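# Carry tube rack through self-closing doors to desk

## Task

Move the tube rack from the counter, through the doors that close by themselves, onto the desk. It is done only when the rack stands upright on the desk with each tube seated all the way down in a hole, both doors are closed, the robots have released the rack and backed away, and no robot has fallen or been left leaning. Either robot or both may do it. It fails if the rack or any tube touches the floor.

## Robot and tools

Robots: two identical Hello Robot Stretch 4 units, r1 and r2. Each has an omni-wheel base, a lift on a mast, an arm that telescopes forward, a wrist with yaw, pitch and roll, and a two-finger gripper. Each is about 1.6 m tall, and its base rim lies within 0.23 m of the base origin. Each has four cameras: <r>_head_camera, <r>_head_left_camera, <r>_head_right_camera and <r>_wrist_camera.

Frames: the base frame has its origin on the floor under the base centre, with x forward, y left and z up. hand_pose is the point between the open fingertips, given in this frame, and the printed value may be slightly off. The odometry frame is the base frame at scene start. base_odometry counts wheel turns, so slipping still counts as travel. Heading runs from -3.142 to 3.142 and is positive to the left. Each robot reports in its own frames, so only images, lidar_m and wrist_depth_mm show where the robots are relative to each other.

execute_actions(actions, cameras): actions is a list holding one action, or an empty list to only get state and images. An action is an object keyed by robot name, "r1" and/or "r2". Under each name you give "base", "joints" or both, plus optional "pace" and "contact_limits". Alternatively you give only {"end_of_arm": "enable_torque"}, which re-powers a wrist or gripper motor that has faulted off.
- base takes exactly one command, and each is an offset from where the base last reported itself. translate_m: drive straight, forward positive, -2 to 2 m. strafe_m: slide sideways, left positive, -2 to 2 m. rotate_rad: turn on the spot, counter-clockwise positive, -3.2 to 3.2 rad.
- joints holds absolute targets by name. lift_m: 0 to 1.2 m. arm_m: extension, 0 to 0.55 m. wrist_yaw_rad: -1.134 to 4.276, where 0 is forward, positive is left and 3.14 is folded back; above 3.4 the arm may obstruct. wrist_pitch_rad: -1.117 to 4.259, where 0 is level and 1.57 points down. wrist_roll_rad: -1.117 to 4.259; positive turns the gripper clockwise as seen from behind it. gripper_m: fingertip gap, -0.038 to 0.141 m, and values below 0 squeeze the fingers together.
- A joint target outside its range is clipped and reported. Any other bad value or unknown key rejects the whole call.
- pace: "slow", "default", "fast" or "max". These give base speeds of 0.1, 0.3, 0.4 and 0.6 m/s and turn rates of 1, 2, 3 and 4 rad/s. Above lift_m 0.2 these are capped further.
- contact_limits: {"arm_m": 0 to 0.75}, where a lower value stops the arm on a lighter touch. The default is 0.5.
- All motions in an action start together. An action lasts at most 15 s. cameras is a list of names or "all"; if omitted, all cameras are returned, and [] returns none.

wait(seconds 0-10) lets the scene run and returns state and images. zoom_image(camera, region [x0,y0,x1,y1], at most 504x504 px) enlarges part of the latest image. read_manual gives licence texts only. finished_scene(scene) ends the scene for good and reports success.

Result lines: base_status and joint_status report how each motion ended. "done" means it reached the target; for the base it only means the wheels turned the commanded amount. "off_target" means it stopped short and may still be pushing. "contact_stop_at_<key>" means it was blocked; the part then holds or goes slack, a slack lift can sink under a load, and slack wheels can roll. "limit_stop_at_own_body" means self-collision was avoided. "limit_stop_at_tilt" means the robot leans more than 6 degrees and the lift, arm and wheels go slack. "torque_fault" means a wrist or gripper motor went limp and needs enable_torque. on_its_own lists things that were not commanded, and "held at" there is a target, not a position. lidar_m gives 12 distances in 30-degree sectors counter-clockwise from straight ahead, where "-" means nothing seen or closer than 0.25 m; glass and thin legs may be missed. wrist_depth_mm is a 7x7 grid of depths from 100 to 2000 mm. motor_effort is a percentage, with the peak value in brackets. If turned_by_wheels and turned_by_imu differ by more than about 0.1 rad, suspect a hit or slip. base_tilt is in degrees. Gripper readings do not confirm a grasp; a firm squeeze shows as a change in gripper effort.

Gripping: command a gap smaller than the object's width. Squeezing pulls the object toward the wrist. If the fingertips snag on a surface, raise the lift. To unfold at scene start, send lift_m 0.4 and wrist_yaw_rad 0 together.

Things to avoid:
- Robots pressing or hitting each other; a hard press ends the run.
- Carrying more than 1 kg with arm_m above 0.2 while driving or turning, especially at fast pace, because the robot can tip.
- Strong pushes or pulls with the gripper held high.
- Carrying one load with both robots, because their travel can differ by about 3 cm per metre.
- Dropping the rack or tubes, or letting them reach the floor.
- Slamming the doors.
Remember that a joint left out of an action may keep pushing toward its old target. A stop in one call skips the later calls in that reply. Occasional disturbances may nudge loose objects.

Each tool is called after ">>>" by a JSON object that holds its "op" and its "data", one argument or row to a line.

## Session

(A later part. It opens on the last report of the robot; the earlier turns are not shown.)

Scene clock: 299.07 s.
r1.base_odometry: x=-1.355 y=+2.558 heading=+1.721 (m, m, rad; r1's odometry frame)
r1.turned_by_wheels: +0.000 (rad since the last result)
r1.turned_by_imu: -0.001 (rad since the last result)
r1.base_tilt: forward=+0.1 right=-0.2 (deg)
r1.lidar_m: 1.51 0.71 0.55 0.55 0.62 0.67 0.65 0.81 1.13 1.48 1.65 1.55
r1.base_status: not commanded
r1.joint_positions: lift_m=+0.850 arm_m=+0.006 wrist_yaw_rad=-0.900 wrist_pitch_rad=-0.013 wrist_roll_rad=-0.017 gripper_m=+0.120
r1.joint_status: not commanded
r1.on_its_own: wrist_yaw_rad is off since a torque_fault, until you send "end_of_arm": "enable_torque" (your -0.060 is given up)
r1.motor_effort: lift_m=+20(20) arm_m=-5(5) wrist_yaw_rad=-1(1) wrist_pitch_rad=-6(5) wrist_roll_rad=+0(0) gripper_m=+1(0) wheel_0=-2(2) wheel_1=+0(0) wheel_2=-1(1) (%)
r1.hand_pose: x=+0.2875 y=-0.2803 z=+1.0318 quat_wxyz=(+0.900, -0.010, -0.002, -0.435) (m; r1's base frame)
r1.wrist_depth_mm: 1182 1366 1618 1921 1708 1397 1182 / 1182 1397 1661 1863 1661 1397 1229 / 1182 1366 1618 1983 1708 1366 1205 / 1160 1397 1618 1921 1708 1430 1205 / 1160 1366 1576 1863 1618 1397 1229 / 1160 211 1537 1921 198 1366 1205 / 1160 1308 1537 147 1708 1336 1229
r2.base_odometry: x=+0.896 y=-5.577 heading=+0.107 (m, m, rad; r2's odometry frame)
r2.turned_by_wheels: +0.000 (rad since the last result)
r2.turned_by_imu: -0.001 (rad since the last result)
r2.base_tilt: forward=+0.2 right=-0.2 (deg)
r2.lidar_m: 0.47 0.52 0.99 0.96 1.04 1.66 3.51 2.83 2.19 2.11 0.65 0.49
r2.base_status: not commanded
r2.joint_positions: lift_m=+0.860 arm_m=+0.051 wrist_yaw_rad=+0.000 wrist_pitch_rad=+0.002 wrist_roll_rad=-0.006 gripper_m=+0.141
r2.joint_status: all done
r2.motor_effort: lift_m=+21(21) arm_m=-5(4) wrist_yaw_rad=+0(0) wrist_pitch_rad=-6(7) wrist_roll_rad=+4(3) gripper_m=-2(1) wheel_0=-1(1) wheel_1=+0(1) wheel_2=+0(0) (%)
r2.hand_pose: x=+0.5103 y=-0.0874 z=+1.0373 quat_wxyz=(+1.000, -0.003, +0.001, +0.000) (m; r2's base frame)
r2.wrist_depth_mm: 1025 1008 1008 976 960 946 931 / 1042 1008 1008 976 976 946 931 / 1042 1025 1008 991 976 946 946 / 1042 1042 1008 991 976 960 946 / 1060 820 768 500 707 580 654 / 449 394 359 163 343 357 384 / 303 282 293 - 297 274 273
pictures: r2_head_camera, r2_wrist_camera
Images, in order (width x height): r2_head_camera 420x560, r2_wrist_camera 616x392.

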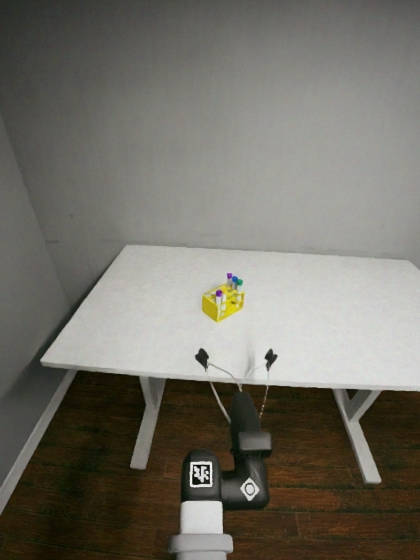

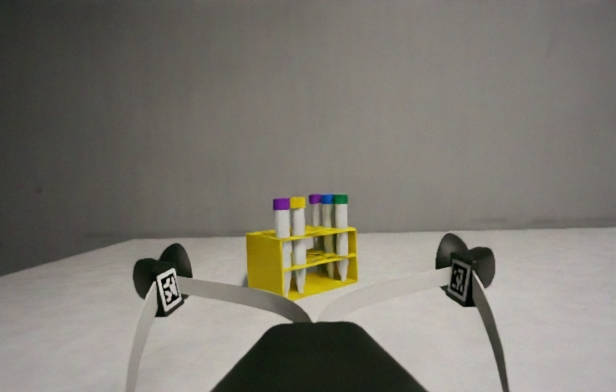

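>>> {"op": "execute_actions", "data": {
  "actions": [
    {"r2":{"base":{"strafe_m":-0.04},"joints":{"lift_m":0.93,"gripper_m":0.0}}}
  ],
  "cameras": []
}}

>>> {"op": "execute_actions", "data": {
  "actions": [
    {"r2":{"joints":{"arm_m":0.32}}}
  ],
  "cameras": ["r2_wrist_camera","r2_head_camera"]
}}

Scene clock: 303.10 s.
r1.base_odometry: x=-1.355 y=+2.558 heading=+1.721 (m, m, rad; r1's odometry frame)
r1.turned_by_wheels: +0.000 (rad since the last result)
r1.turned_by_imu: -0.001 (rad since the last result)
r1.base_tilt: forward=+0.1 right=-0.3 (deg)
r1.lidar_m: 1.50 0.73 0.55 0.54 0.61 0.69 0.65 0.84 1.14 1.49 1.66 1.56
r1.base_status: not commanded
r1.joint_positions: lift_m=+0.850 arm_m=+0.006 wrist_yaw_rad=-0.900 wrist_pitch_rad=-0.013 wrist_roll_rad=-0.017 gripper_m=+0.120
r1.joint_status: not commanded
r1.on_its_own: wrist_yaw_rad is off since a torque_fault, until you send "end_of_arm": "enable_torque" (your -0.060 is given up)
r1.motor_effort: lift_m=+20(20) arm_m=-5(5) wrist_yaw_rad=-4(1) wrist_pitch_rad=-6(5) wrist_roll_rad=-1(0) gripper_m=+0(1) wheel_0=-2(2) wheel_1=+0(0) wheel_2=-1(2) (%)
r1.hand_pose: x=+0.2875 y=-0.2803 z=+1.0318 quat_wxyz=(+0.900, -0.010, -0.002, -0.435) (m; r1's base frame)
r1.wrist_depth_mm: 1205 1366 1618 1863 1661 1366 1205 / 1182 1366 1661 1921 1661 1430 1205 / 1182 1366 1618 1863 1756 1366 1205 / 1160 1397 1661 1921 1708 1397 1205 / 1160 1366 1618 1863 1661 1430 1229 / 1182 211 1618 1921 199 1366 1229 / 1160 1336 1537 146 1708 1336 1182
r2.base_odometry: x=+0.901 y=-5.617 heading=+0.107 (m, m, rad; r2's odometry frame)
r2.turned_by_wheels: +0.000 (rad since the last result)
r2.turned_by_imu: -0.002 (rad since the last result)
r2.base_tilt: forward=+0.0 right=-0.2 (deg)
r2.lidar_m: 0.48 0.51 1.02 1.01 1.07 1.71 3.51 2.77 2.12 2.07 0.64 0.50
r2.base_status: done
r2.joint_positions: lift_m=+0.930 arm_m=+0.051 wrist_yaw_rad=+0.000 wrist_pitch_rad=+0.002 wrist_roll_rad=-0.006 gripper_m=+0.000
r2.joint_status: all done
r2.motor_effort: lift_m=+20(21) arm_m=-5(5) wrist_yaw_rad=+0(1) wrist_pitch_rad=-7(7) wrist_roll_rad=+3(4) gripper_m=-4(0) wheel_0=+0(9) wheel_1=+0(8) wheel_2=+1(2) (%)
r2.hand_pose: x=+0.5103 y=-0.0874 z=+1.1073 quat_wxyz=(+1.000, -0.003, +0.001, +0.000) (m; r2's base frame)
r2.wrist_depth_mm: 1025 1008 991 976 960 931 917 / 1042 1025 991 991 960 946 931 / 1042 1025 1008 991 976 946 931 / 1060 1042 1008 991 976 960 931 / 1060 1025 1008 217 976 946 946 / 668 654 182 189 182 585 574 / 455 418 436 - 442 387 407
pictures: none
No camera images: the call's "cameras" was empty. Leave "cameras" out to get every camera's image.

Scene clock: 305.03 s.
r1.base_odometry: x=-1.355 y=+2.558 heading=+1.721 (m, m, rad; r1's odometry frame)
r1.turned_by_wheels: +0.000 (rad since the last result)
r1.turned_by_imu: -0.001 (rad since the last result)
r1.base_tilt: forward=+0.2 right=-0.2 (deg)
r1.lidar_m: 1.48 0.70 0.56 0.55 0.61 0.67 0.66 0.82 1.14 1.51 1.63 1.54
r1.base_status: not commanded
r1.joint_positions: lift_m=+0.850 arm_m=+0.006 wrist_yaw_rad=-0.900 wrist_pitch_rad=-0.013 wrist_roll_rad=-0.017 gripper_m=+0.120
r1.joint_status: not commanded
r1.on_its_own: wrist_yaw_rad is off since a torque_fault, until you send "end_of_arm": "enable_torque" (your -0.060 is given up)
r1.motor_effort: lift_m=+20(20) arm_m=-5(5) wrist_yaw_rad=+0(1) wrist_pitch_rad=-5(6) wrist_roll_rad=+0(0) gripper_m=-3(0) wheel_0=-2(2) wheel_1=+0(0) wheel_2=-2(2) (%)
r1.hand_pose: x=+0.2875 y=-0.2803 z=+1.0318 quat_wxyz=(+0.900, -0.010, -0.002, -0.435) (m; r1's base frame)
r1.wrist_depth_mm: 1182 1366 1618 1983 1661 1397 1255 / 1205 1336 1618 1983 1708 1397 1205 / 1182 1366 1661 1983 1661 1397 1229 / 1182 1366 1661 1983 1618 1397 1229 / 1182 1308 1661 1921 1661 1430 1229 / 1182 211 1618 1983 199 1366 1205 / 1138 1281 1499 146 1618 1336 1255
r2.base_odometry: x=+0.901 y=-5.617 heading=+0.107 (m, m, rad; r2's odometry frame)
r2.turned_by_wheels: +0.000 (rad since the last result)
r2.turned_by_imu: -0.001 (rad since the last result)
r2.base_tilt: forward=+0.2 right=+0.0 (deg)
r2.lidar_m: 0.46 0.51 1.05 1.02 1.08 1.73 3.51 2.80 2.13 2.06 0.64 0.49
r2.base_status: not commanded
r2.joint_positions: lift_m=+0.930 arm_m=+0.319 wrist_yaw_rad=+0.000 wrist_pitch_rad=+0.002 wrist_roll_rad=-0.006 gripper_m=+0.000
r2.joint_status: all done
r2.motor_effort: lift_m=+21(20) arm_m=+5(4) wrist_yaw_rad=-1(1) wrist_pitch_rad=-5(6) wrist_roll_rad=+4(4) gripper_m=-5(5) wheel_0=+0(1) wheel_1=+0(0) wheel_2=+1(1) (%)
r2.hand_pose: x=+0.7785 y=-0.0874 z=+1.1074 quat_wxyz=(+1.000, -0.003, +0.001, +0.000) (m; r2's base frame)
r2.wrist_depth_mm: 759 741 723 707 699 691 676 / 759 741 732 715 699 691 683 / 768 750 741 715 707 699 683 / 768 750 732 723 707 699 691 / 778 759 741 217 715 699 691 / 676 640 182 189 182 580 569 / 449 418 189 - 442 384 402
pictures: r2_head_camera, r2_wrist_camera
Images, in order (width x height): r2_head_camera 420x560, r2_wrist_camera 616x392.

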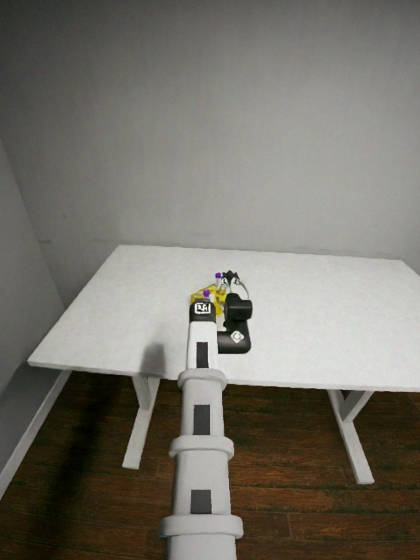

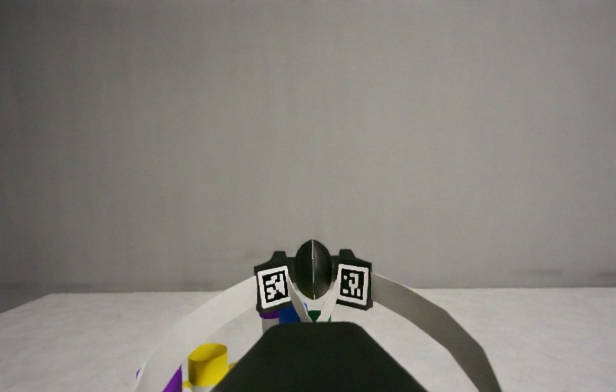

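Looks aligned. Lower.

>>> {"op": "execute_actions", "data": {
  "actions": [
    {"r2":{"joints":{"lift_m":0.875},"pace":"slow"}}
  ],
  "cameras": ["r2_wrist_camera"]
}}

>>> {"op": "execute_actions", "data": {
  "actions": [
    {"r2":{"joints":{"lift_m":0.86},"pace":"slow"}}
  ],
  "cameras": ["r2_wrist_camera"]
}}

Scene clock: 307.07 s.
r1.base_odometry: x=-1.355 y=+2.558 heading=+1.721 (m, m, rad; r1's odometry frame)
r1.turned_by_wheels: +0.000 (rad since the last result)
r1.turned_by_imu: -0.001 (rad since the last result)
r1.base_tilt: forward=+0.2 right=-0.3 (deg)
r1.lidar_m: 1.49 0.73 0.57 0.54 0.61 0.68 0.67 0.82 1.13 1.50 1.62 1.56
r1.base_status: not commanded
r1.joint_positions: lift_m=+0.850 arm_m=+0.006 wrist_yaw_rad=-0.900 wrist_pitch_rad=-0.013 wrist_roll_rad=-0.017 gripper_m=+0.120
r1.joint_status: not commanded
r1.on_its_own: wrist_yaw_rad is off since a torque_fault, until you send "end_of_arm": "enable_torque" (your -0.060 is given up)
r1.motor_effort: lift_m=+20(20) arm_m=-5(5) wrist_yaw_rad=+3(1) wrist_pitch_rad=-7(6) wrist_roll_rad=+0(0) gripper_m=-6(1) wheel_0=-2(2) wheel_1=+0(0) wheel_2=-1(2) (%)
r1.hand_pose: x=+0.2875 y=-0.2803 z=+1.0318 quat_wxyz=(+0.900, -0.010, -0.002, -0.435) (m; r1's base frame)
r1.wrist_depth_mm: 1205 1366 1661 1921 1661 1430 1205 / 1182 1366 1618 1983 1618 1397 1229 / 1182 1366 1618 1921 1708 1430 1229 / 1160 1397 1661 1983 1618 1397 1205 / 1182 1397 1576 1921 1708 1430 1205 / 1160 211 1576 1921 200 1336 1205 / 1160 1255 1499 146 1661 1336 1229
r2.base_odometry: x=+0.901 y=-5.617 heading=+0.107 (m, m, rad; r2's odometry frame)
r2.turned_by_wheels: +0.000 (rad since the last result)
r2.turned_by_imu: -0.001 (rad since the last result)
r2.base_tilt: forward=+0.1 right=-0.2 (deg)
r2.lidar_m: 0.49 0.52 1.03 1.01 1.09 1.72 3.52 2.78 2.13 2.07 0.65 0.48
r2.base_status: not commanded
r2.joint_positions: lift_m=+0.875 arm_m=+0.319 wrist_yaw_rad=+0.000 wrist_pitch_rad=+0.002 wrist_roll_rad=-0.006 gripper_m=+0.000
r2.joint_status: all done
r2.motor_effort: lift_m=+15(20) arm_m=+5(5) wrist_yaw_rad=+0(1) wrist_pitch_rad=-4(5) wrist_roll_rad=+5(5) gripper_m=-8(4) wheel_0=+0(0) wheel_1=+0(0) wheel_2=+1(1) (%)
r2.hand_pose: x=+0.7785 y=-0.0874 z=+1.0530 quat_wxyz=(+1.000, -0.003, +0.001, +0.000) (m; r2's base frame)
r2.wrist_depth_mm: 759 741 723 715 699 683 676 / 759 750 732 715 707 691 683 / 768 750 732 723 707 699 683 / 759 750 732 723 707 699 691 / 768 759 741 216 715 699 683 / 492 227 182 189 182 433 421 / 334 188 189 - 327 285 300
pictures: r2_wrist_camera
Images, in order (width x height): r2_wrist_camera 616x392.

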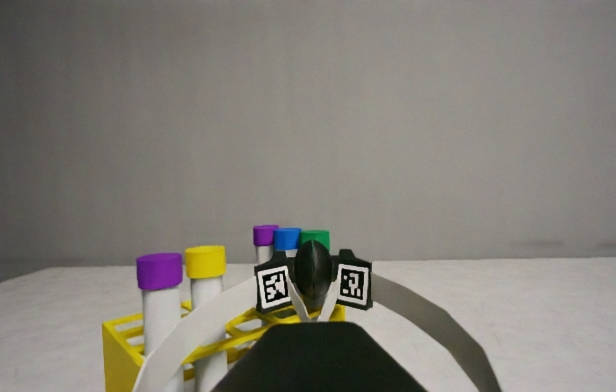

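Scene clock: 307.90 s.
r1.base_odometry: x=-1.355 y=+2.558 heading=+1.721 (m, m, rad; r1's odometry frame)
r1.turned_by_wheels: +0.000 (rad since the last result)
r1.turned_by_imu: +0.000 (rad since the last result)
r1.base_tilt: forward=+0.2 right=-0.2 (deg)
r1.lidar_m: 1.49 0.72 0.57 0.54 0.62 0.67 0.67 0.81 1.14 1.50 1.66 1.52
r1.base_status: not commanded
r1.joint_positions: lift_m=+0.850 arm_m=+0.006 wrist_yaw_rad=-0.900 wrist_pitch_rad=-0.013 wrist_roll_rad=-0.017 gripper_m=+0.120
r1.joint_status: not commanded
r1.on_its_own: wrist_yaw_rad is off since a torque_fault, until you send "end_of_arm": "enable_torque" (your -0.060 is given up)
r1.motor_effort: lift_m=+20(20) arm_m=-5(5) wrist_yaw_rad=-3(1) wrist_pitch_rad=-6(6) wrist_roll_rad=+0(1) gripper_m=-2(0) wheel_0=-2(2) wheel_1=+0(0) wheel_2=-2(1) (%)
r1.hand_pose: x=+0.2875 y=-0.2803 z=+1.0318 quat_wxyz=(+0.900, -0.010, -0.002, -0.435) (m; r1's base frame)
r1.wrist_depth_mm: 1182 1366 1618 1921 1661 1430 1205 / 1205 1366 1661 1921 1661 1366 1229 / 1160 1397 1661 1983 1708 1397 1255 / 1160 1430 1661 1921 1708 1397 1205 / 1182 1366 1661 1921 1708 1397 1205 / 1160 211 1576 1921 199 1397 1229 / 1182 1281 1499 147 1661 1336 1205
r2.base_odometry: x=+0.901 y=-5.617 heading=+0.107 (m, m, rad; r2's odometry frame)
r2.turned_by_wheels: +0.000 (rad since the last result)
r2.turned_by_imu: +0.000 (rad since the last result)
r2.base_tilt: forward=+0.2 right=-0.1 (deg)
r2.lidar_m: 0.49 0.52 1.05 1.01 1.08 1.72 3.51 2.78 2.12 2.09 0.64 0.48
r2.base_status: not commanded
r2.joint_positions: lift_m=+0.860 arm_m=+0.319 wrist_yaw_rad=+0.000 wrist_pitch_rad=-0.002 wrist_roll_rad=-0.006 gripper_m=+0.000
r2.joint_status: all done
r2.motor_effort: lift_m=+14(14) arm_m=+5(5) wrist_yaw_rad=+0(0) wrist_pitch_rad=+5(6) wrist_roll_rad=+3(4) gripper_m=-6(2) wheel_0=+0(0) wheel_1=+0(0) wheel_2=+1(1) (%)
r2.hand_pose: x=+0.7785 y=-0.0874 z=+1.0391 quat_wxyz=(+1.000, -0.003, -0.001, +0.000) (m; r2's base frame)
r2.wrist_depth_mm: 759 750 732 715 707 691 676 / 768 750 741 715 707 691 683 / 768 750 732 723 707 699 683 / 768 759 741 723 715 699 691 / 778 723 278 215 707 699 691 / 462 193 182 189 182 404 394 / 310 176 191 - 304 258 278
pictures: r2_wrist_camera
Images, in order (width x height): r2_wrist_camera 616x392.

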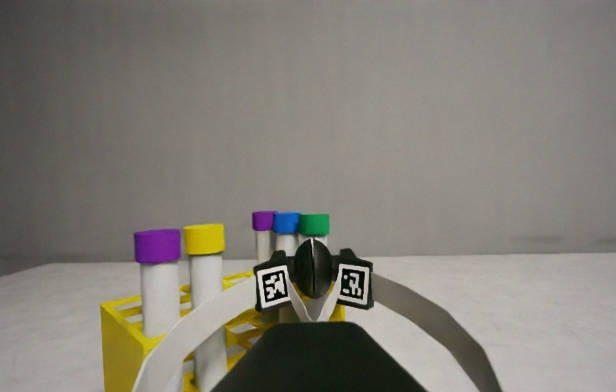

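>>> {"op": "execute_actions", "data": {
  "actions": [
    {"r2":{"joints":{"lift_m":0.95}}}
  ],
  "cameras": []
}}

>>> {"op": "execute_actions", "data": {
  "actions": [
    {"r2":{"joints":{"arm_m":0.375}}}
  ],
  "cameras": []
}}

>>> {"op": "execute_actions", "data": {
  "actions": [
    {"r2":{"joints":{"lift_m":0.91},"pace":"slow"}}
  ],
  "cameras": ["r2_wrist_camera"]
}}

>>> {"op": "execute_actions", "data": {
  "actions": [
    {"r2":{"joints":{"lift_m":0.897},"pace":"slow"}}
  ],
  "cameras": ["r2_wrist_camera"]
}}

Scene clock: 311.23 s.
r1.base_odometry: x=-1.355 y=+2.558 heading=+1.721 (m, m, rad; r1's odometry frame)
r1.turned_by_wheels: +0.000 (rad since the last result)
r1.turned_by_imu: -0.001 (rad since the last result)
r1.base_tilt: forward=+0.2 right=-0.3 (deg)
r1.lidar_m: 1.48 0.71 0.56 0.55 0.61 0.68 0.65 0.82 1.11 1.49 1.67 1.55
r1.base_status: not commanded
r1.joint_positions: lift_m=+0.850 arm_m=+0.006 wrist_yaw_rad=-0.900 wrist_pitch_rad=-0.013 wrist_roll_rad=-0.017 gripper_m=+0.120
r1.joint_status: not commanded
r1.on_its_own: wrist_yaw_rad is off since a torque_fault, until you send "end_of_arm": "enable_torque" (your -0.060 is given up)
r1.motor_effort: lift_m=+20(20) arm_m=-5(5) wrist_yaw_rad=-2(1) wrist_pitch_rad=-5(6) wrist_roll_rad=-1(1) gripper_m=-1(0) wheel_0=-2(2) wheel_1=+0(0) wheel_2=-1(2) (%)
r1.hand_pose: x=+0.2875 y=-0.2803 z=+1.0318 quat_wxyz=(+0.900, -0.010, -0.002, -0.435) (m; r1's base frame)
r1.wrist_depth_mm: 1205 1366 1618 1921 1661 1366 1205 / 1182 1366 1618 1921 1708 1430 1229 / 1160 1366 1661 1921 1661 1397 1229 / 1182 1336 1661 1983 1661 1430 1229 / 1160 1366 1576 1921 1661 1464 1229 / 1160 212 1576 1921 200 1366 1205 / 1182 1281 1537 147 1708 1366 1205
r2.base_odometry: x=+0.901 y=-5.617 heading=+0.107 (m, m, rad; r2's odometry frame)
r2.turned_by_wheels: +0.000 (rad since the last result)
r2.turned_by_imu: -0.001 (rad since the last result)
r2.base_tilt: forward=+0.3 right=-0.3 (deg)
r2.lidar_m: 0.46 0.52 1.03 1.01 1.08 1.72 3.52 2.77 2.11 2.07 0.65 0.49
r2.base_status: not commanded
r2.joint_positions: lift_m=+0.950 arm_m=+0.319 wrist_yaw_rad=+0.000 wrist_pitch_rad=+0.002 wrist_roll_rad=-0.006 gripper_m=+0.000
r2.joint_status: all done
r2.motor_effort: lift_m=+21(22) arm_m=+5(5) wrist_yaw_rad=+0(0) wrist_pitch_rad=-4(5) wrist_roll_rad=+4(4) gripper_m=-3(4) wheel_0=+0(1) wheel_1=+0(0) wheel_2=+1(1) (%)
r2.hand_pose: x=+0.7785 y=-0.0874 z=+1.1275 quat_wxyz=(+1.000, -0.003, +0.001, +0.000) (m; r2's base frame)
r2.wrist_depth_mm: 750 732 723 715 691 683 676 / 759 750 732 715 707 699 683 / 759 750 741 723 715 699 683 / 759 759 741 732 715 699 691 / 778 759 741 217 715 707 691 / 768 707 182 188 182 634 621 / 496 455 473 - 484 421 442
pictures: none
No camera images: the call's "cameras" was empty. Leave "cameras" out to get every camera's image.

Scene clock: 312.27 s.
r1.base_odometry: x=-1.355 y=+2.558 heading=+1.721 (m, m, rad; r1's odometry frame)
r1.turned_by_wheels: +0.000 (rad since the last result)
r1.turned_by_imu: +0.000 (rad since the last result)
r1.base_tilt: forward=+0.2 right=-0.3 (deg)
r1.lidar_m: 1.51 0.72 0.56 0.55 0.59 0.68 0.66 0.84 1.13 1.49 1.65 1.55
r1.base_status: not commanded
r1.joint_positions: lift_m=+0.850 arm_m=+0.006 wrist_yaw_rad=-0.900 wrist_pitch_rad=-0.013 wrist_roll_rad=-0.017 gripper_m=+0.120
r1.joint_status: not commanded
r1.on_its_own: wrist_yaw_rad is off since a torque_fault, until you send "end_of_arm": "enable_torque" (your -0.060 is given up)
r1.motor_effort: lift_m=+20(20) arm_m=-5(5) wrist_yaw_rad=-2(1) wrist_pitch_rad=-5(7) wrist_roll_rad=-1(0) gripper_m=+0(0) wheel_0=-2(2) wheel_1=+0(0) wheel_2=-1(1) (%)
r1.hand_pose: x=+0.2875 y=-0.2803 z=+1.0318 quat_wxyz=(+0.900, -0.010, -0.002, -0.435) (m; r1's base frame)
r1.wrist_depth_mm: 1229 1366 1618 1921 1708 1464 1229 / 1182 1397 1661 1921 1708 1397 1229 / 1160 1366 1661 1863 1661 1397 1205 / 1160 1366 1661 1863 1618 1430 1205 / 1160 1336 1618 1863 1708 1397 1229 / 1205 211 1576 1983 199 1397 1229 / 1160 1229 1537 146 1661 1336 1205
r2.base_odometry: x=+0.901 y=-5.617 heading=+0.107 (m, m, rad; r2's odometry frame)
r2.turned_by_wheels: +0.000 (rad since the last result)
r2.turned_by_imu: +0.000 (rad since the last result)
r2.base_tilt: forward=+0.1 right=-0.1 (deg)
r2.lidar_m: 0.47 0.52 1.04 1.01 1.08 1.70 3.53 2.79 2.13 2.08 0.64 0.49
r2.base_status: not commanded
r2.joint_positions: lift_m=+0.950 arm_m=+0.374 wrist_yaw_rad=+0.000 wrist_pitch_rad=+0.002 wrist_roll_rad=-0.006 gripper_m=+0.000
r2.joint_status: all done
r2.motor_effort: lift_m=+21(21) arm_m=+5(4) wrist_yaw_rad=+1(1) wrist_pitch_rad=-4(5) wrist_roll_rad=+4(5) gripper_m=-4(1) wheel_0=+0(0) wheel_1=+0(0) wheel_2=+1(1) (%)
r2.hand_pose: x=+0.8335 y=-0.0874 z=+1.1275 quat_wxyz=(+1.000, -0.003, +0.001, +0.000) (m; r2's base frame)
r2.wrist_depth_mm: 699 683 668 654 654 634 621 / 699 691 676 661 647 640 627 / 715 699 683 668 661 640 634 / 707 699 683 676 661 647 634 / 715 707 691 216 668 654 640 / 715 699 182 188 182 647 634 / 496 455 473 - 484 421 442
pictures: none
No camera images: the call's "cameras" was empty. Leave "cameras" out to get every camera's image.

Scene clock: 313.43 s.
r1.base_odometry: x=-1.355 y=+2.558 heading=+1.721 (m, m, rad; r1's odometry frame)
r1.turned_by_wheels: +0.000 (rad since the last result)
r1.turned_by_imu: +0.000 (rad since the last result)
r1.base_tilt: forward=+0.2 right=-0.2 (deg)
r1.lidar_m: 1.51 0.70 0.55 0.54 0.62 0.68 0.64 0.83 1.14 1.50 1.61 1.55
r1.base_status: not commanded
r1.joint_positions: lift_m=+0.850 arm_m=+0.006 wrist_yaw_rad=-0.900 wrist_pitch_rad=-0.013 wrist_roll_rad=-0.017 gripper_m=+0.120
r1.joint_status: not commanded
r1.on_its_own: wrist_yaw_rad is off since a torque_fault, until you send "end_of_arm": "enable_torque" (your -0.060 is given up)
r1.motor_effort: lift_m=+20(20) arm_m=-5(5) wrist_yaw_rad=+0(1) wrist_pitch_rad=-5(5) wrist_roll_rad=+0(0) gripper_m=-2(1) wheel_0=-2(2) wheel_1=+0(0) wheel_2=-2(1) (%)
r1.hand_pose: x=+0.2875 y=-0.2803 z=+1.0318 quat_wxyz=(+0.900, -0.010, -0.002, -0.435) (m; r1's base frame)
r1.wrist_depth_mm: 1160 1366 1708 1863 1661 1397 1205 / 1205 1336 1618 1921 1618 1430 1229 / 1160 1366 1661 1921 1661 1397 1205 / 1205 1336 1618 1863 1618 1397 1229 / 1182 1366 1618 1921 1661 1366 1205 / 1182 211 1537 1863 200 1336 1255 / 1160 1255 1537 146 1661 1336 1229
r2.base_odometry: x=+0.901 y=-5.617 heading=+0.107 (m, m, rad; r2's odometry frame)
r2.turned_by_wheels: +0.000 (rad since the last result)
r2.turned_by_imu: +0.000 (rad since the last result)
r2.base_tilt: forward=+0.2 right=-0.1 (deg)
r2.lidar_m: 0.48 0.51 1.03 1.01 1.09 1.72 3.52 2.76 2.13 2.08 0.64 0.47
r2.base_status: not commanded
r2.joint_positions: lift_m=+0.910 arm_m=+0.374 wrist_yaw_rad=+0.000 wrist_pitch_rad=+0.002 wrist_roll_rad=-0.006 gripper_m=+0.000
r2.joint_status: all done
r2.motor_effort: lift_m=+15(20) arm_m=+5(5) wrist_yaw_rad=+0(0) wrist_pitch_rad=-4(5) wrist_roll_rad=+3(4) gripper_m=-5(3) wheel_0=+0(0) wheel_1=+0(0) wheel_2=+1(1) (%)
r2.hand_pose: x=+0.8335 y=-0.0874 z=+1.0879 quat_wxyz=(+1.000, -0.003, +0.001, +0.000) (m; r2's base frame)
r2.wrist_depth_mm: 699 691 668 661 647 634 627 / 699 691 683 661 647 640 627 / 707 699 683 668 654 640 634 / 707 691 691 668 661 640 634 / 715 699 683 216 661 654 634 / 609 585 182 187 182 530 517 / 407 379 224 - 399 349 368
pictures: r2_wrist_camera
Images, in order (width x height): r2_wrist_camera 616x392.

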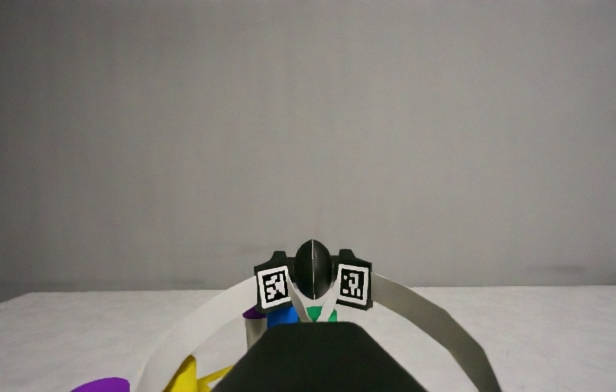

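Scene clock: 314.23 s.
r1.base_odometry: x=-1.355 y=+2.558 heading=+1.721 (m, m, rad; r1's odometry frame)
r1.turned_by_wheels: +0.000 (rad since the last result)
r1.turned_by_imu: +0.000 (rad since the last result)
r1.base_tilt: forward=+0.2 right=-0.3 (deg)
r1.lidar_m: 1.48 0.73 0.57 0.55 0.62 0.67 0.67 0.81 1.11 1.51 1.64 1.55
r1.base_status: not commanded
r1.joint_positions: lift_m=+0.850 arm_m=+0.006 wrist_yaw_rad=-0.900 wrist_pitch_rad=-0.013 wrist_roll_rad=-0.017 gripper_m=+0.120
r1.joint_status: not commanded
r1.on_its_own: wrist_yaw_rad is off since a torque_fault, until you send "end_of_arm": "enable_torque" (your -0.060 is given up)
r1.motor_effort: lift_m=+20(20) arm_m=-5(5) wrist_yaw_rad=-1(1) wrist_pitch_rad=-6(6) wrist_roll_rad=+0(0) gripper_m=+0(2) wheel_0=-2(2) wheel_1=+0(0) wheel_2=-1(1) (%)
r1.hand_pose: x=+0.2875 y=-0.2803 z=+1.0318 quat_wxyz=(+0.900, -0.010, -0.002, -0.435) (m; r1's base frame)
r1.wrist_depth_mm: 1205 1366 1708 1921 1661 1430 1229 / 1182 1397 1618 1983 1661 1397 1205 / 1182 1336 1661 1863 1708 1397 1229 / 1182 1336 1618 1863 1756 1430 1205 / 1160 1336 1708 1921 1618 1366 1229 / 1160 211 1576 1921 199 1397 1229 / 1182 1255 1537 146 1661 1397 1255
r2.base_odometry: x=+0.901 y=-5.617 heading=+0.107 (m, m, rad; r2's odometry frame)
r2.turned_by_wheels: +0.000 (rad since the last result)
r2.turned_by_imu: +0.000 (rad since the last result)
r2.base_tilt: forward=+0.3 right=-0.2 (deg)
r2.lidar_m: 0.48 0.51 1.02 1.01 1.09 1.71 3.53 2.77 2.12 2.08 0.65 0.47
r2.base_status: not commanded
r2.joint_positions: lift_m=+0.898 arm_m=+0.374 wrist_yaw_rad=+0.000 wrist_pitch_rad=-0.008 wrist_roll_rad=-0.006 gripper_m=+0.000
r2.joint_status: all done
r2.on_its_own: wrist_pitch_rad is at rest, and its effort (+24) is outside its rest range (-23 to +23)
r2.motor_effort: lift_m=+11(15) arm_m=+5(5) wrist_yaw_rad=+1(1) wrist_pitch_rad=+24(25) wrist_roll_rad=+3(3) gripper_m=-3(6) wheel_0=+0(1) wheel_1=+0(0) wheel_2=+1(1) (%)
r2.hand_pose: x=+0.8335 y=-0.0874 z=+1.0782 quat_wxyz=(+1.000, -0.003, -0.004, +0.000) (m; r2's base frame)
r2.wrist_depth_mm: 707 691 676 668 654 640 634 / 715 699 676 661 654 647 634 / 715 691 683 668 661 640 627 / 715 699 691 668 661 647 640 / 715 699 691 213 654 647 634 / 615 591 183 185 184 530 521 / 407 131 228 - 399 345 366
pictures: r2_wrist_camera
Images, in order (width x height): r2_wrist_camera 616x392.

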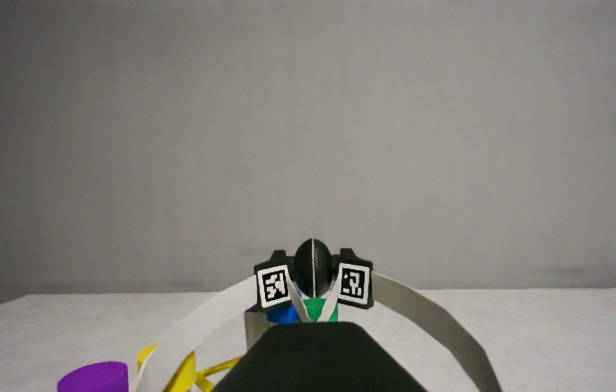

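Pressed. Also press blue/purple: shift left and slightly forward.

>>> {"op": "execute_actions", "data": {
  "actions": [
    {"r2":{"joints":{"lift_m":0.935}}}
  ],
  "cameras": []
}}

>>> {"op": "execute_actions", "data": {
  "actions": [
    {"r2":{"base":{"strafe_m":0.028},"joints":{"arm_m":0.392},"pace":"slow"}}
  ],
  "cameras": []
}}

>>> {"op": "execute_actions", "data": {
  "actions": [
    {"r2":{"joints":{"lift_m":0.897},"pace":"slow"}}
  ],
  "cameras": ["r2_wrist_camera"]
}}

>>> {"op": "execute_actions", "data": {
  "actions": [
    {"r2":{"joints":{"lift_m":0.95}}}
  ],
  "cameras": []
}}

>>> {"op": "execute_actions", "data": {
  "actions": [
    {"r2":{"joints":{"arm_m":0.05}}}
  ],
  "cameras": []
}}

>>> {"op": "execute_actions", "data": {
  "actions": [
    {"r2":{"joints":{"lift_m":0.87,"gripper_m":0.1}}}
  ],
  "cameras": ["r2_wrist_camera"]
}}

>>> {"op": "zoom_image", "data": {
  "camera": "r2_wrist_camera",
  "region": [200,150,440,320]
}}

Scene clock: 317.33 s.
r1.base_odometry: x=-1.355 y=+2.558 heading=+1.721 (m, m, rad; r1's odometry frame)
r1.turned_by_wheels: +0.000 (rad since the last result)
r1.turned_by_imu: -0.001 (rad since the last result)
r1.base_tilt: forward=+0.2 right=-0.2 (deg)
r1.lidar_m: 1.49 0.70 0.56 0.56 0.61 0.69 0.66 0.83 1.13 1.50 1.64 1.53
r1.base_status: not commanded
r1.joint_positions: lift_m=+0.850 arm_m=+0.006 wrist_yaw_rad=-0.900 wrist_pitch_rad=-0.013 wrist_roll_rad=-0.017 gripper_m=+0.120
r1.joint_status: not commanded
r1.on_its_own: wrist_yaw_rad is off since a torque_fault, until you send "end_of_arm": "enable_torque" (your -0.060 is given up)
r1.motor_effort: lift_m=+20(20) arm_m=-5(5) wrist_yaw_rad=-3(1) wrist_pitch_rad=-6(6) wrist_roll_rad=+0(0) gripper_m=+1(2) wheel_0=-2(2) wheel_1=+0(0) wheel_2=-1(1) (%)
r1.hand_pose: x=+0.2875 y=-0.2803 z=+1.0318 quat_wxyz=(+0.900, -0.010, -0.002, -0.435) (m; r1's base frame)
r1.wrist_depth_mm: 1182 1397 1661 1983 1661 1397 1229 / 1205 1366 1661 1983 1708 1397 1229 / 1205 1366 1618 1863 1756 1397 1205 / 1205 1366 1661 1921 1708 1397 1205 / 1160 1397 1708 1921 1708 1366 1229 / 1160 211 1576 1983 200 1397 1229 / 1160 1281 1537 147 1661 1336 1255
r2.base_odometry: x=+0.901 y=-5.617 heading=+0.107 (m, m, rad; r2's odometry frame)
r2.turned_by_wheels: +0.000 (rad since the last result)
r2.turned_by_imu: -0.001 (rad since the last result)
r2.base_tilt: forward=+0.3 right=-0.1 (deg)
r2.lidar_m: 0.47 0.53 1.03 1.01 1.08 1.72 3.52 2.78 2.12 2.07 0.63 0.48
r2.base_status: not commanded
r2.joint_positions: lift_m=+0.935 arm_m=+0.374 wrist_yaw_rad=+0.000 wrist_pitch_rad=+0.002 wrist_roll_rad=-0.006 gripper_m=+0.000
r2.joint_status: all done
r2.motor_effort: lift_m=+21(22) arm_m=+5(5) wrist_yaw_rad=+1(0) wrist_pitch_rad=-4(24) wrist_roll_rad=+4(4) gripper_m=-5(4) wheel_0=+0(0) wheel_1=+0(0) wheel_2=+1(1) (%)
r2.hand_pose: x=+0.8335 y=-0.0874 z=+1.1125 quat_wxyz=(+1.000, -0.003, +0.001, +0.000) (m; r2's base frame)
r2.wrist_depth_mm: 699 683 668 661 647 640 627 / 699 691 676 668 647 640 627 / 707 691 683 668 654 640 634 / 715 699 691 668 654 647 634 / 715 707 691 216 661 654 640 / 683 661 182 189 182 597 580 / 462 427 421 - 452 394 415
pictures: none
No camera images: the call's "cameras" was empty. Leave "cameras" out to get every camera's image.

Scene clock: 318.60 s.
r1.base_odometry: x=-1.355 y=+2.558 heading=+1.721 (m, m, rad; r1's odometry frame)
r1.turned_by_wheels: +0.000 (rad since the last result)
r1.turned_by_imu: +0.000 (rad since the last result)
r1.base_tilt: forward=+0.2 right=-0.3 (deg)
r1.lidar_m: 1.50 0.72 0.56 0.55 0.61 0.69 0.66 0.82 1.13 1.51 1.61 1.55
r1.base_status: not commanded
r1.joint_positions: lift_m=+0.850 arm_m=+0.006 wrist_yaw_rad=-0.900 wrist_pitch_rad=-0.013 wrist_roll_rad=-0.017 gripper_m=+0.120
r1.joint_status: not commanded
r1.on_its_own: wrist_yaw_rad is off since a torque_fault, until you send "end_of_arm": "enable_torque" (your -0.060 is given up)
r1.motor_effort: lift_m=+20(20) arm_m=-5(5) wrist_yaw_rad=-2(1) wrist_pitch_rad=-6(6) wrist_roll_rad=+0(0) gripper_m=-1(2) wheel_0=-2(2) wheel_1=+0(0) wheel_2=-1(2) (%)
r1.hand_pose: x=+0.2875 y=-0.2803 z=+1.0318 quat_wxyz=(+0.900, -0.010, -0.002, -0.435) (m; r1's base frame)
r1.wrist_depth_mm: 1182 1336 1661 1921 1661 1397 1229 / 1205 1366 1661 1921 1661 1397 1229 / 1182 1366 1618 1983 1661 1430 1229 / 1160 1366 1618 1921 1661 1430 1229 / 1160 1336 1576 1983 1708 1430 1255 / 1182 212 1576 1863 200 1366 1229 / 1160 1281 1537 146 1618 1366 1229
r2.base_odometry: x=+0.898 y=-5.589 heading=+0.107 (m, m, rad; r2's odometry frame)
r2.turned_by_wheels: +0.000 (rad since the last result)
r2.turned_by_imu: +0.000 (rad since the last result)
r2.base_tilt: forward=+0.3 right=-0.1 (deg)
r2.lidar_m: 0.47 0.52 1.02 0.98 1.06 1.68 3.50 2.82 2.16 2.11 0.64 0.49
r2.base_status: done
r2.joint_positions: lift_m=+0.935 arm_m=+0.391 wrist_yaw_rad=+0.000 wrist_pitch_rad=+0.002 wrist_roll_rad=-0.006 gripper_m=+0.000
r2.joint_status: all done
r2.motor_effort: lift_m=+21(21) arm_m=+5(6) wrist_yaw_rad=+1(0) wrist_pitch_rad=-4(5) wrist_roll_rad=+4(4) gripper_m=-4(4) wheel_0=-1(7) wheel_1=+0(5) wheel_2=+1(1) (%)
r2.hand_pose: x=+0.8505 y=-0.0874 z=+1.1125 quat_wxyz=(+1.000, -0.003, +0.001, +0.000) (m; r2's base frame)
r2.wrist_depth_mm: 683 668 654 647 634 621 615 / 683 676 661 647 640 621 609 / 691 676 661 647 634 627 621 / 699 683 668 654 640 627 621 / 707 691 668 216 647 634 627 / 699 661 182 188 182 597 580 / 462 427 439 - 452 394 415
pictures: none
No camera images: the call's "cameras" was empty. Leave "cameras" out to get every camera's image.

Scene clock: 319.77 s.
r1.base_odometry: x=-1.355 y=+2.558 heading=+1.721 (m, m, rad; r1's odometry frame)
r1.turned_by_wheels: +0.000 (rad since the last result)
r1.turned_by_imu: +0.000 (rad since the last result)
r1.base_tilt: forward=+0.2 right=-0.3 (deg)
r1.lidar_m: 1.48 0.71 0.56 0.55 0.59 0.67 0.65 0.81 1.14 1.50 1.66 1.56
r1.base_status: not commanded
r1.joint_positions: lift_m=+0.850 arm_m=+0.006 wrist_yaw_rad=-0.900 wrist_pitch_rad=-0.013 wrist_roll_rad=-0.017 gripper_m=+0.120
r1.joint_status: not commanded
r1.on_its_own: wrist_yaw_rad is off since a torque_fault, until you send "end_of_arm": "enable_torque" (your -0.060 is given up)
r1.motor_effort: lift_m=+20(20) arm_m=-5(5) wrist_yaw_rad=-1(1) wrist_pitch_rad=-6(6) wrist_roll_rad=-1(0) gripper_m=-3(1) wheel_0=-2(2) wheel_1=+0(0) wheel_2=-1(1) (%)
r1.hand_pose: x=+0.2875 y=-0.2803 z=+1.0318 quat_wxyz=(+0.900, -0.010, -0.002, -0.435) (m; r1's base frame)
r1.wrist_depth_mm: 1182 1430 1618 1983 1576 1397 1229 / 1182 1366 1708 1921 1618 1397 1205 / 1182 1366 1661 1983 1661 1430 1229 / 1160 1336 1618 1921 1708 1366 1255 / 1160 1366 1618 1983 1661 1397 1229 / 1182 211 1576 1921 200 1397 1205 / 1160 1366 1537 147 1661 1336 1229
r2.base_odometry: x=+0.898 y=-5.589 heading=+0.107 (m, m, rad; r2's odometry frame)
r2.turned_by_wheels: +0.000 (rad since the last result)
r2.turned_by_imu: +0.000 (rad since the last result)
r2.base_tilt: forward=+0.2 right=-0.2 (deg)
r2.lidar_m: 0.48 0.52 1.01 0.97 1.07 1.65 3.51 2.79 2.15 2.11 0.64 0.49
r2.base_status: not commanded
r2.joint_positions: lift_m=+0.898 arm_m=+0.391 wrist_yaw_rad=+0.000 wrist_pitch_rad=-0.014 wrist_roll_rad=-0.006 gripper_m=+0.000
r2.joint_status: all done
r2.on_its_own: wrist_pitch_rad is at rest, and its effort (+40) is outside its rest range (-23 to +23)
r2.motor_effort: lift_m=+9(20) arm_m=+5(5) wrist_yaw_rad=+0(0) wrist_pitch_rad=+40(40) wrist_roll_rad=+4(3) gripper_m=-4(6) wheel_0=-2(2) wheel_1=+0(0) wheel_2=+1(1) (%)
r2.hand_pose: x=+0.8505 y=-0.0874 z=+1.0799 quat_wxyz=(+1.000, -0.003, -0.007, +0.000) (m; r2's base frame)
r2.wrist_depth_mm: 691 676 668 654 640 627 621 / 691 683 668 654 640 627 621 / 691 683 668 654 647 634 621 / 691 683 668 661 640 634 621 / 699 691 676 211 647 634 621 / 634 621 180 186 173 554 544 / 418 389 402 - 387 355 375
pictures: r2_wrist_camera
Images, in order (width x height): r2_wrist_camera 616x392.

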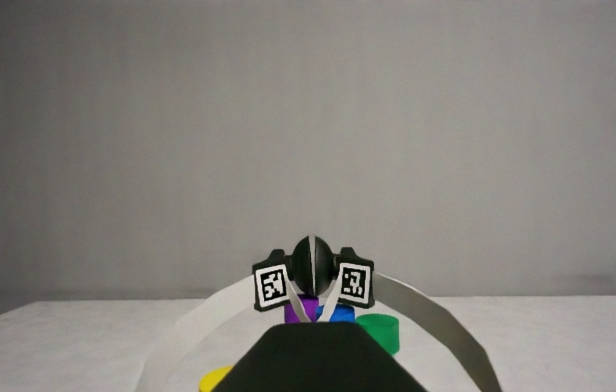

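Scene clock: 320.90 s.
r1.base_odometry: x=-1.355 y=+2.558 heading=+1.721 (m, m, rad; r1's odometry frame)
r1.turned_by_wheels: +0.000 (rad since the last result)
r1.turned_by_imu: +0.000 (rad since the last result)
r1.base_tilt: forward=+0.3 right=-0.3 (deg)
r1.lidar_m: 1.49 0.71 0.57 0.55 0.62 0.68 0.66 0.82 1.12 1.50 1.64 1.53
r1.base_status: not commanded
r1.joint_positions: lift_m=+0.850 arm_m=+0.006 wrist_yaw_rad=-0.900 wrist_pitch_rad=-0.013 wrist_roll_rad=-0.017 gripper_m=+0.120
r1.joint_status: not commanded
r1.on_its_own: wrist_yaw_rad is off since a torque_fault, until you send "end_of_arm": "enable_torque" (your -0.060 is given up)
r1.motor_effort: lift_m=+20(20) arm_m=-5(5) wrist_yaw_rad=-1(1) wrist_pitch_rad=-5(7) wrist_roll_rad=+0(1) gripper_m=+1(3) wheel_0=-2(2) wheel_1=+0(0) wheel_2=-1(1) (%)
r1.hand_pose: x=+0.2875 y=-0.2803 z=+1.0318 quat_wxyz=(+0.900, -0.010, -0.002, -0.435) (m; r1's base frame)
r1.wrist_depth_mm: 1182 1397 1661 1983 1708 1397 1229 / 1182 1397 1661 1921 1708 1397 1229 / 1182 1397 1661 1983 1708 1397 1205 / 1182 1366 1661 1863 1661 1430 1205 / 1160 1366 1661 1983 1661 1366 1229 / 1160 211 1576 1983 199 1336 1229 / 1182 1281 1537 147 1708 1366 1255
r2.base_odometry: x=+0.898 y=-5.589 heading=+0.107 (m, m, rad; r2's odometry frame)
r2.turned_by_wheels: +0.000 (rad since the last result)
r2.turned_by_imu: +0.000 (rad since the last result)
r2.base_tilt: forward=+0.2 right=+0.0 (deg)
r2.lidar_m: 0.48 0.53 1.01 0.98 1.05 1.68 3.52 2.81 2.16 2.10 0.64 0.49
r2.base_status: not commanded
r2.joint_positions: lift_m=+0.950 arm_m=+0.391 wrist_yaw_rad=+0.000 wrist_pitch_rad=+0.002 wrist_roll_rad=-0.006 gripper_m=+0.000
r2.joint_status: all done
r2.motor_effort: lift_m=+21(22) arm_m=+5(5) wrist_yaw_rad=+1(1) wrist_pitch_rad=-4(40) wrist_roll_rad=+5(4) gripper_m=-6(4) wheel_0=-2(1) wheel_1=+0(0) wheel_2=+1(1) (%)
r2.hand_pose: x=+0.8505 y=-0.0874 z=+1.1275 quat_wxyz=(+1.000, -0.003, +0.001, +0.000) (m; r2's base frame)
r2.wrist_depth_mm: 683 668 654 647 634 621 609 / 683 676 661 647 634 621 615 / 691 676 661 654 634 627 621 / 691 683 668 654 647 634 621 / 707 683 668 216 647 634 627 / 707 691 182 188 182 634 627 / 496 455 477 - 484 421 445
pictures: none
No camera images: the call's "cameras" was empty. Leave "cameras" out to get every camera's image.

Scene clock: 323.03 s.
r1.base_odometry: x=-1.355 y=+2.558 heading=+1.721 (m, m, rad; r1's odometry frame)
r1.turned_by_wheels: +0.000 (rad since the last result)
r1.turned_by_imu: -0.001 (rad since the last result)
r1.base_tilt: forward=+0.2 right=-0.2 (deg)
r1.lidar_m: 1.51 0.72 0.54 0.54 0.61 0.67 0.67 0.83 1.13 1.50 1.63 1.55
r1.base_status: not commanded
r1.joint_positions: lift_m=+0.850 arm_m=+0.006 wrist_yaw_rad=-0.900 wrist_pitch_rad=-0.013 wrist_roll_rad=-0.017 gripper_m=+0.120
r1.joint_status: not commanded
r1.on_its_own: wrist_yaw_rad is off since a torque_fault, until you send "end_of_arm": "enable_torque" (your -0.060 is given up)
r1.motor_effort: lift_m=+20(20) arm_m=-5(5) wrist_yaw_rad=+0(1) wrist_pitch_rad=-6(5) wrist_roll_rad=+0(0) gripper_m=-2(0) wheel_0=-2(2) wheel_1=+1(0) wheel_2=-2(1) (%)
r1.hand_pose: x=+0.2875 y=-0.2803 z=+1.0318 quat_wxyz=(+0.900, -0.010, -0.002, -0.435) (m; r1's base frame)
r1.wrist_depth_mm: 1205 1366 1661 1983 1661 1366 1229 / 1182 1366 1661 1921 1708 1397 1229 / 1205 1397 1618 1863 1618 1397 1229 / 1160 1397 1618 1863 1708 1430 1255 / 1182 1336 1661 1921 1708 1430 1255 / 1182 211 1618 1921 199 1336 1205 / 1182 1308 1537 146 1618 1336 1205
r2.base_odometry: x=+0.898 y=-5.589 heading=+0.107 (m, m, rad; r2's odometry frame)
r2.turned_by_wheels: +0.000 (rad since the last result)
r2.turned_by_imu: -0.001 (rad since the last result)
r2.base_tilt: forward=+0.3 right=-0.1 (deg)
r2.lidar_m: 0.47 0.52 1.01 0.98 1.05 1.66 3.52 2.81 2.16 2.10 0.65 0.49
r2.base_status: not commanded
r2.joint_positions: lift_m=+0.950 arm_m=+0.051 wrist_yaw_rad=+0.000 wrist_pitch_rad=+0.002 wrist_roll_rad=-0.006 gripper_m=+0.000
r2.joint_status: all done
r2.motor_effort: lift_m=+21(21) arm_m=-5(4) wrist_yaw_rad=+2(0) wrist_pitch_rad=-6(5) wrist_roll_rad=+4(4) gripper_m=-3(7) wheel_0=-1(1) wheel_1=+0(0) wheel_2=+1(1) (%)
r2.hand_pose: x=+0.5103 y=-0.0874 z=+1.1273 quat_wxyz=(+1.000, -0.003, +0.001, +0.000) (m; r2's base frame)
r2.wrist_depth_mm: 1042 1008 991 976 946 946 931 / 1042 1008 991 976 960 960 931 / 1042 1025 1008 991 976 946 931 / 1042 1042 1008 991 976 960 931 / 1060 1042 1025 216 976 976 946 / 1060 715 182 189 182 640 627 / 496 459 473 - 488 424 445
pictures: none
No camera images: the call's "cameras" was empty. Leave "cameras" out to get every camera's image.

Scene clock: 324.83 s.
r1.base_odometry: x=-1.355 y=+2.558 heading=+1.721 (m, m, rad; r1's odometry frame)
r1.turned_by_wheels: +0.000 (rad since the last result)
r1.turned_by_imu: -0.001 (rad since the last result)
r1.base_tilt: forward=+0.2 right=-0.3 (deg)
r1.lidar_m: 1.50 0.73 0.56 0.54 0.63 0.67 0.65 0.83 1.12 1.51 1.61 1.55
r1.base_status: not commanded
r1.joint_positions: lift_m=+0.850 arm_m=+0.006 wrist_yaw_rad=-0.900 wrist_pitch_rad=-0.013 wrist_roll_rad=-0.017 gripper_m=+0.120
r1.joint_status: not commanded
r1.on_its_own: wrist_yaw_rad is off since a torque_fault, until you send "end_of_arm": "enable_torque" (your -0.060 is given up)
r1.motor_effort: lift_m=+20(20) arm_m=-5(5) wrist_yaw_rad=-4(1) wrist_pitch_rad=-5(5) wrist_roll_rad=-1(1) gripper_m=+3(3) wheel_0=-2(2) wheel_1=+1(0) wheel_2=-1(1) (%)
r1.hand_pose: x=+0.2875 y=-0.2803 z=+1.0318 quat_wxyz=(+0.900, -0.010, -0.002, -0.435) (m; r1's base frame)
r1.wrist_depth_mm: 1205 1366 1618 1921 1661 1397 1182 / 1205 1336 1618 1983 1661 1397 1229 / 1182 1366 1618 - 1661 1366 1229 / 1160 1336 1618 1921 1661 1464 1229 / 1182 1336 1661 1921 1708 1430 1205 / 1182 210 1618 1921 200 1366 1229 / 1182 1308 1576 146 1661 1366 1255
r2.base_odometry: x=+0.898 y=-5.589 heading=+0.107 (m, m, rad; r2's odometry frame)
r2.turned_by_wheels: +0.000 (rad since the last result)
r2.turned_by_imu: -0.001 (rad since the last result)
r2.base_tilt: forward=+0.1 right=-0.1 (deg)
r2.lidar_m: 0.47 0.53 1.01 0.98 1.06 1.67 3.51 2.81 2.15 2.10 0.64 0.48
r2.base_status: not commanded
r2.joint_positions: lift_m=+0.870 arm_m=+0.051 wrist_yaw_rad=+0.000 wrist_pitch_rad=+0.002 wrist_roll_rad=-0.006 gripper_m=+0.100
r2.joint_status: all done
r2.motor_effort: lift_m=+15(21) arm_m=-5(5) wrist_yaw_rad=+1(1) wrist_pitch_rad=-6(5) wrist_roll_rad=+5(3) gripper_m=-2(5) wheel_0=-2(2) wheel_1=+0(0) wheel_2=+1(1) (%)
r2.hand_pose: x=+0.5103 y=-0.0874 z=+1.0478 quat_wxyz=(+1.000, -0.003, +0.001, +0.000) (m; r2's base frame)
r2.wrist_depth_mm: 1025 1025 991 976 960 946 917 / 1042 1025 991 991 960 960 917 / 1042 1025 991 991 960 960 946 / 1042 1025 1008 991 960 946 931 / 1078 891 496 504 668 723 707 / 484 466 384 436 370 387 410 / 325 303 315 - 319 282 293
pictures: r2_wrist_camera
Images, in order (width x height): r2_wrist_camera 616x392.

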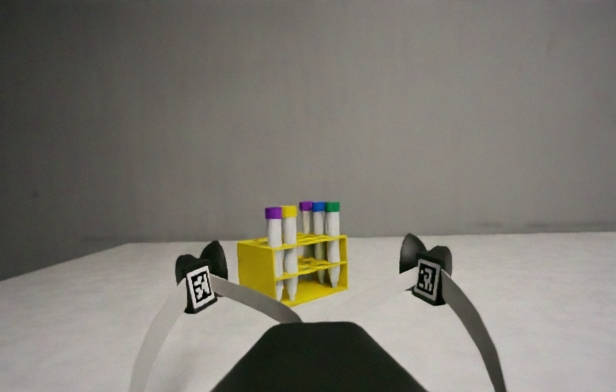

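Region (200, 150, 440, 320) of r2_wrist_camera's 616x392 image, scaled by 2.100; it fills the top 357 rows of this view, and the rest is white.

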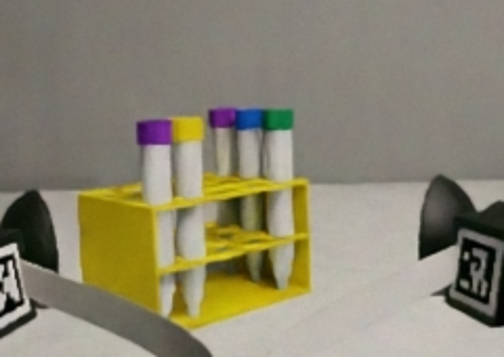

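>>> {"op": "execute_actions", "data": {
  "actions": [
    {"r2":{"base":{"translate_m":-0.4},"pace":"fast"}}
  ],
  "cameras": []
}}

>>> {"op": "finished_scene", "data": {
  "scene": 1
}}

Scene clock: 330.90 s.
r1.base_odometry: x=-1.355 y=+2.558 heading=+1.721 (m, m, rad; r1's odometry frame)
r1.turned_by_wheels: +0.000 (rad since the last result)
r1.turned_by_imu: -0.002 (rad since the last result)
r1.base_tilt: forward=+0.2 right=-0.2 (deg)
r1.lidar_m: 1.51 0.72 0.56 0.54 0.61 0.69 0.66 0.84 1.13 1.50 1.66 1.55
r1.base_status: not commanded
r1.joint_positions: lift_m=+0.850 arm_m=+0.006 wrist_yaw_rad=-0.900 wrist_pitch_rad=-0.013 wrist_roll_rad=-0.017 gripper_m=+0.120
r1.joint_status: not commanded
r1.on_its_own: wrist_yaw_rad is off since a torque_fault, until you send "end_of_arm": "enable_torque" (your -0.060 is given up)
r1.motor_effort: lift_m=+20(20) arm_m=-5(5) wrist_yaw_rad=-2(1) wrist_pitch_rad=-6(6) wrist_roll_rad=-1(0) gripper_m=+0(1) wheel_0=-2(2) wheel_1=+0(0) wheel_2=-1(1) (%)
r1.hand_pose: x=+0.2875 y=-0.2803 z=+1.0318 quat_wxyz=(+0.900, -0.010, -0.002, -0.435) (m; r1's base frame)
r1.wrist_depth_mm: 1205 1397 1618 1983 1661 1397 1205 / 1205 1397 1661 1863 1618 1397 1229 / 1182 1336 1661 1983 1708 1397 1229 / 1160 1397 1708 1983 1708 1397 1229 / 1138 1366 1618 1921 1708 1397 1229 / 1160 212 1576 1863 200 1366 1229 / 1160 1281 1537 147 1661 1336 1229
r2.base_odometry: x=+0.500 y=-5.632 heading=+0.107 (m, m, rad; r2's odometry frame)
r2.turned_by_wheels: +0.000 (rad since the last result)
r2.turned_by_imu: +0.001 (rad since the last result)
r2.base_tilt: forward=+0.2 right=+0.0 (deg)
r2.lidar_m: 0.87 0.95 1.04 1.00 1.09 1.73 3.08 2.77 2.13 2.08 1.16 0.88
r2.base_status: done
r2.joint_positions: lift_m=+0.870 arm_m=+0.051 wrist_yaw_rad=+0.000 wrist_pitch_rad=+0.002 wrist_roll_rad=-0.006 gripper_m=+0.100
r2.joint_status: not commanded
r2.motor_effort: lift_m=+15(15) arm_m=-5(5) wrist_yaw_rad=+0(1) wrist_pitch_rad=-6(5) wrist_roll_rad=+5(3) gripper_m=-2(1) wheel_0=+2(9) wheel_1=+2(5) wheel_2=+0(10) (%)
r2.hand_pose: x=+0.5102 y=-0.0874 z=+1.0478 quat_wxyz=(+1.000, -0.003, +0.001, +0.000) (m; r2's base frame)
r2.wrist_depth_mm: 1397 1430 1397 1397 1366 1308 1308 / 1397 1430 1397 1397 1366 1336 1308 / 1366 1464 1430 1366 1366 1336 1308 / 1366 1464 1397 1366 1366 1336 1336 / 1281 878 820 798 668 723 699 / 1308 1464 1042 615 1397 1336 1336 / 1366 1464 1430 - 1397 1336 1336
pictures: none
No camera images: the call's "cameras" was empty. Leave "cameras" out to get every camera's image.

The scene is finished: the task was done.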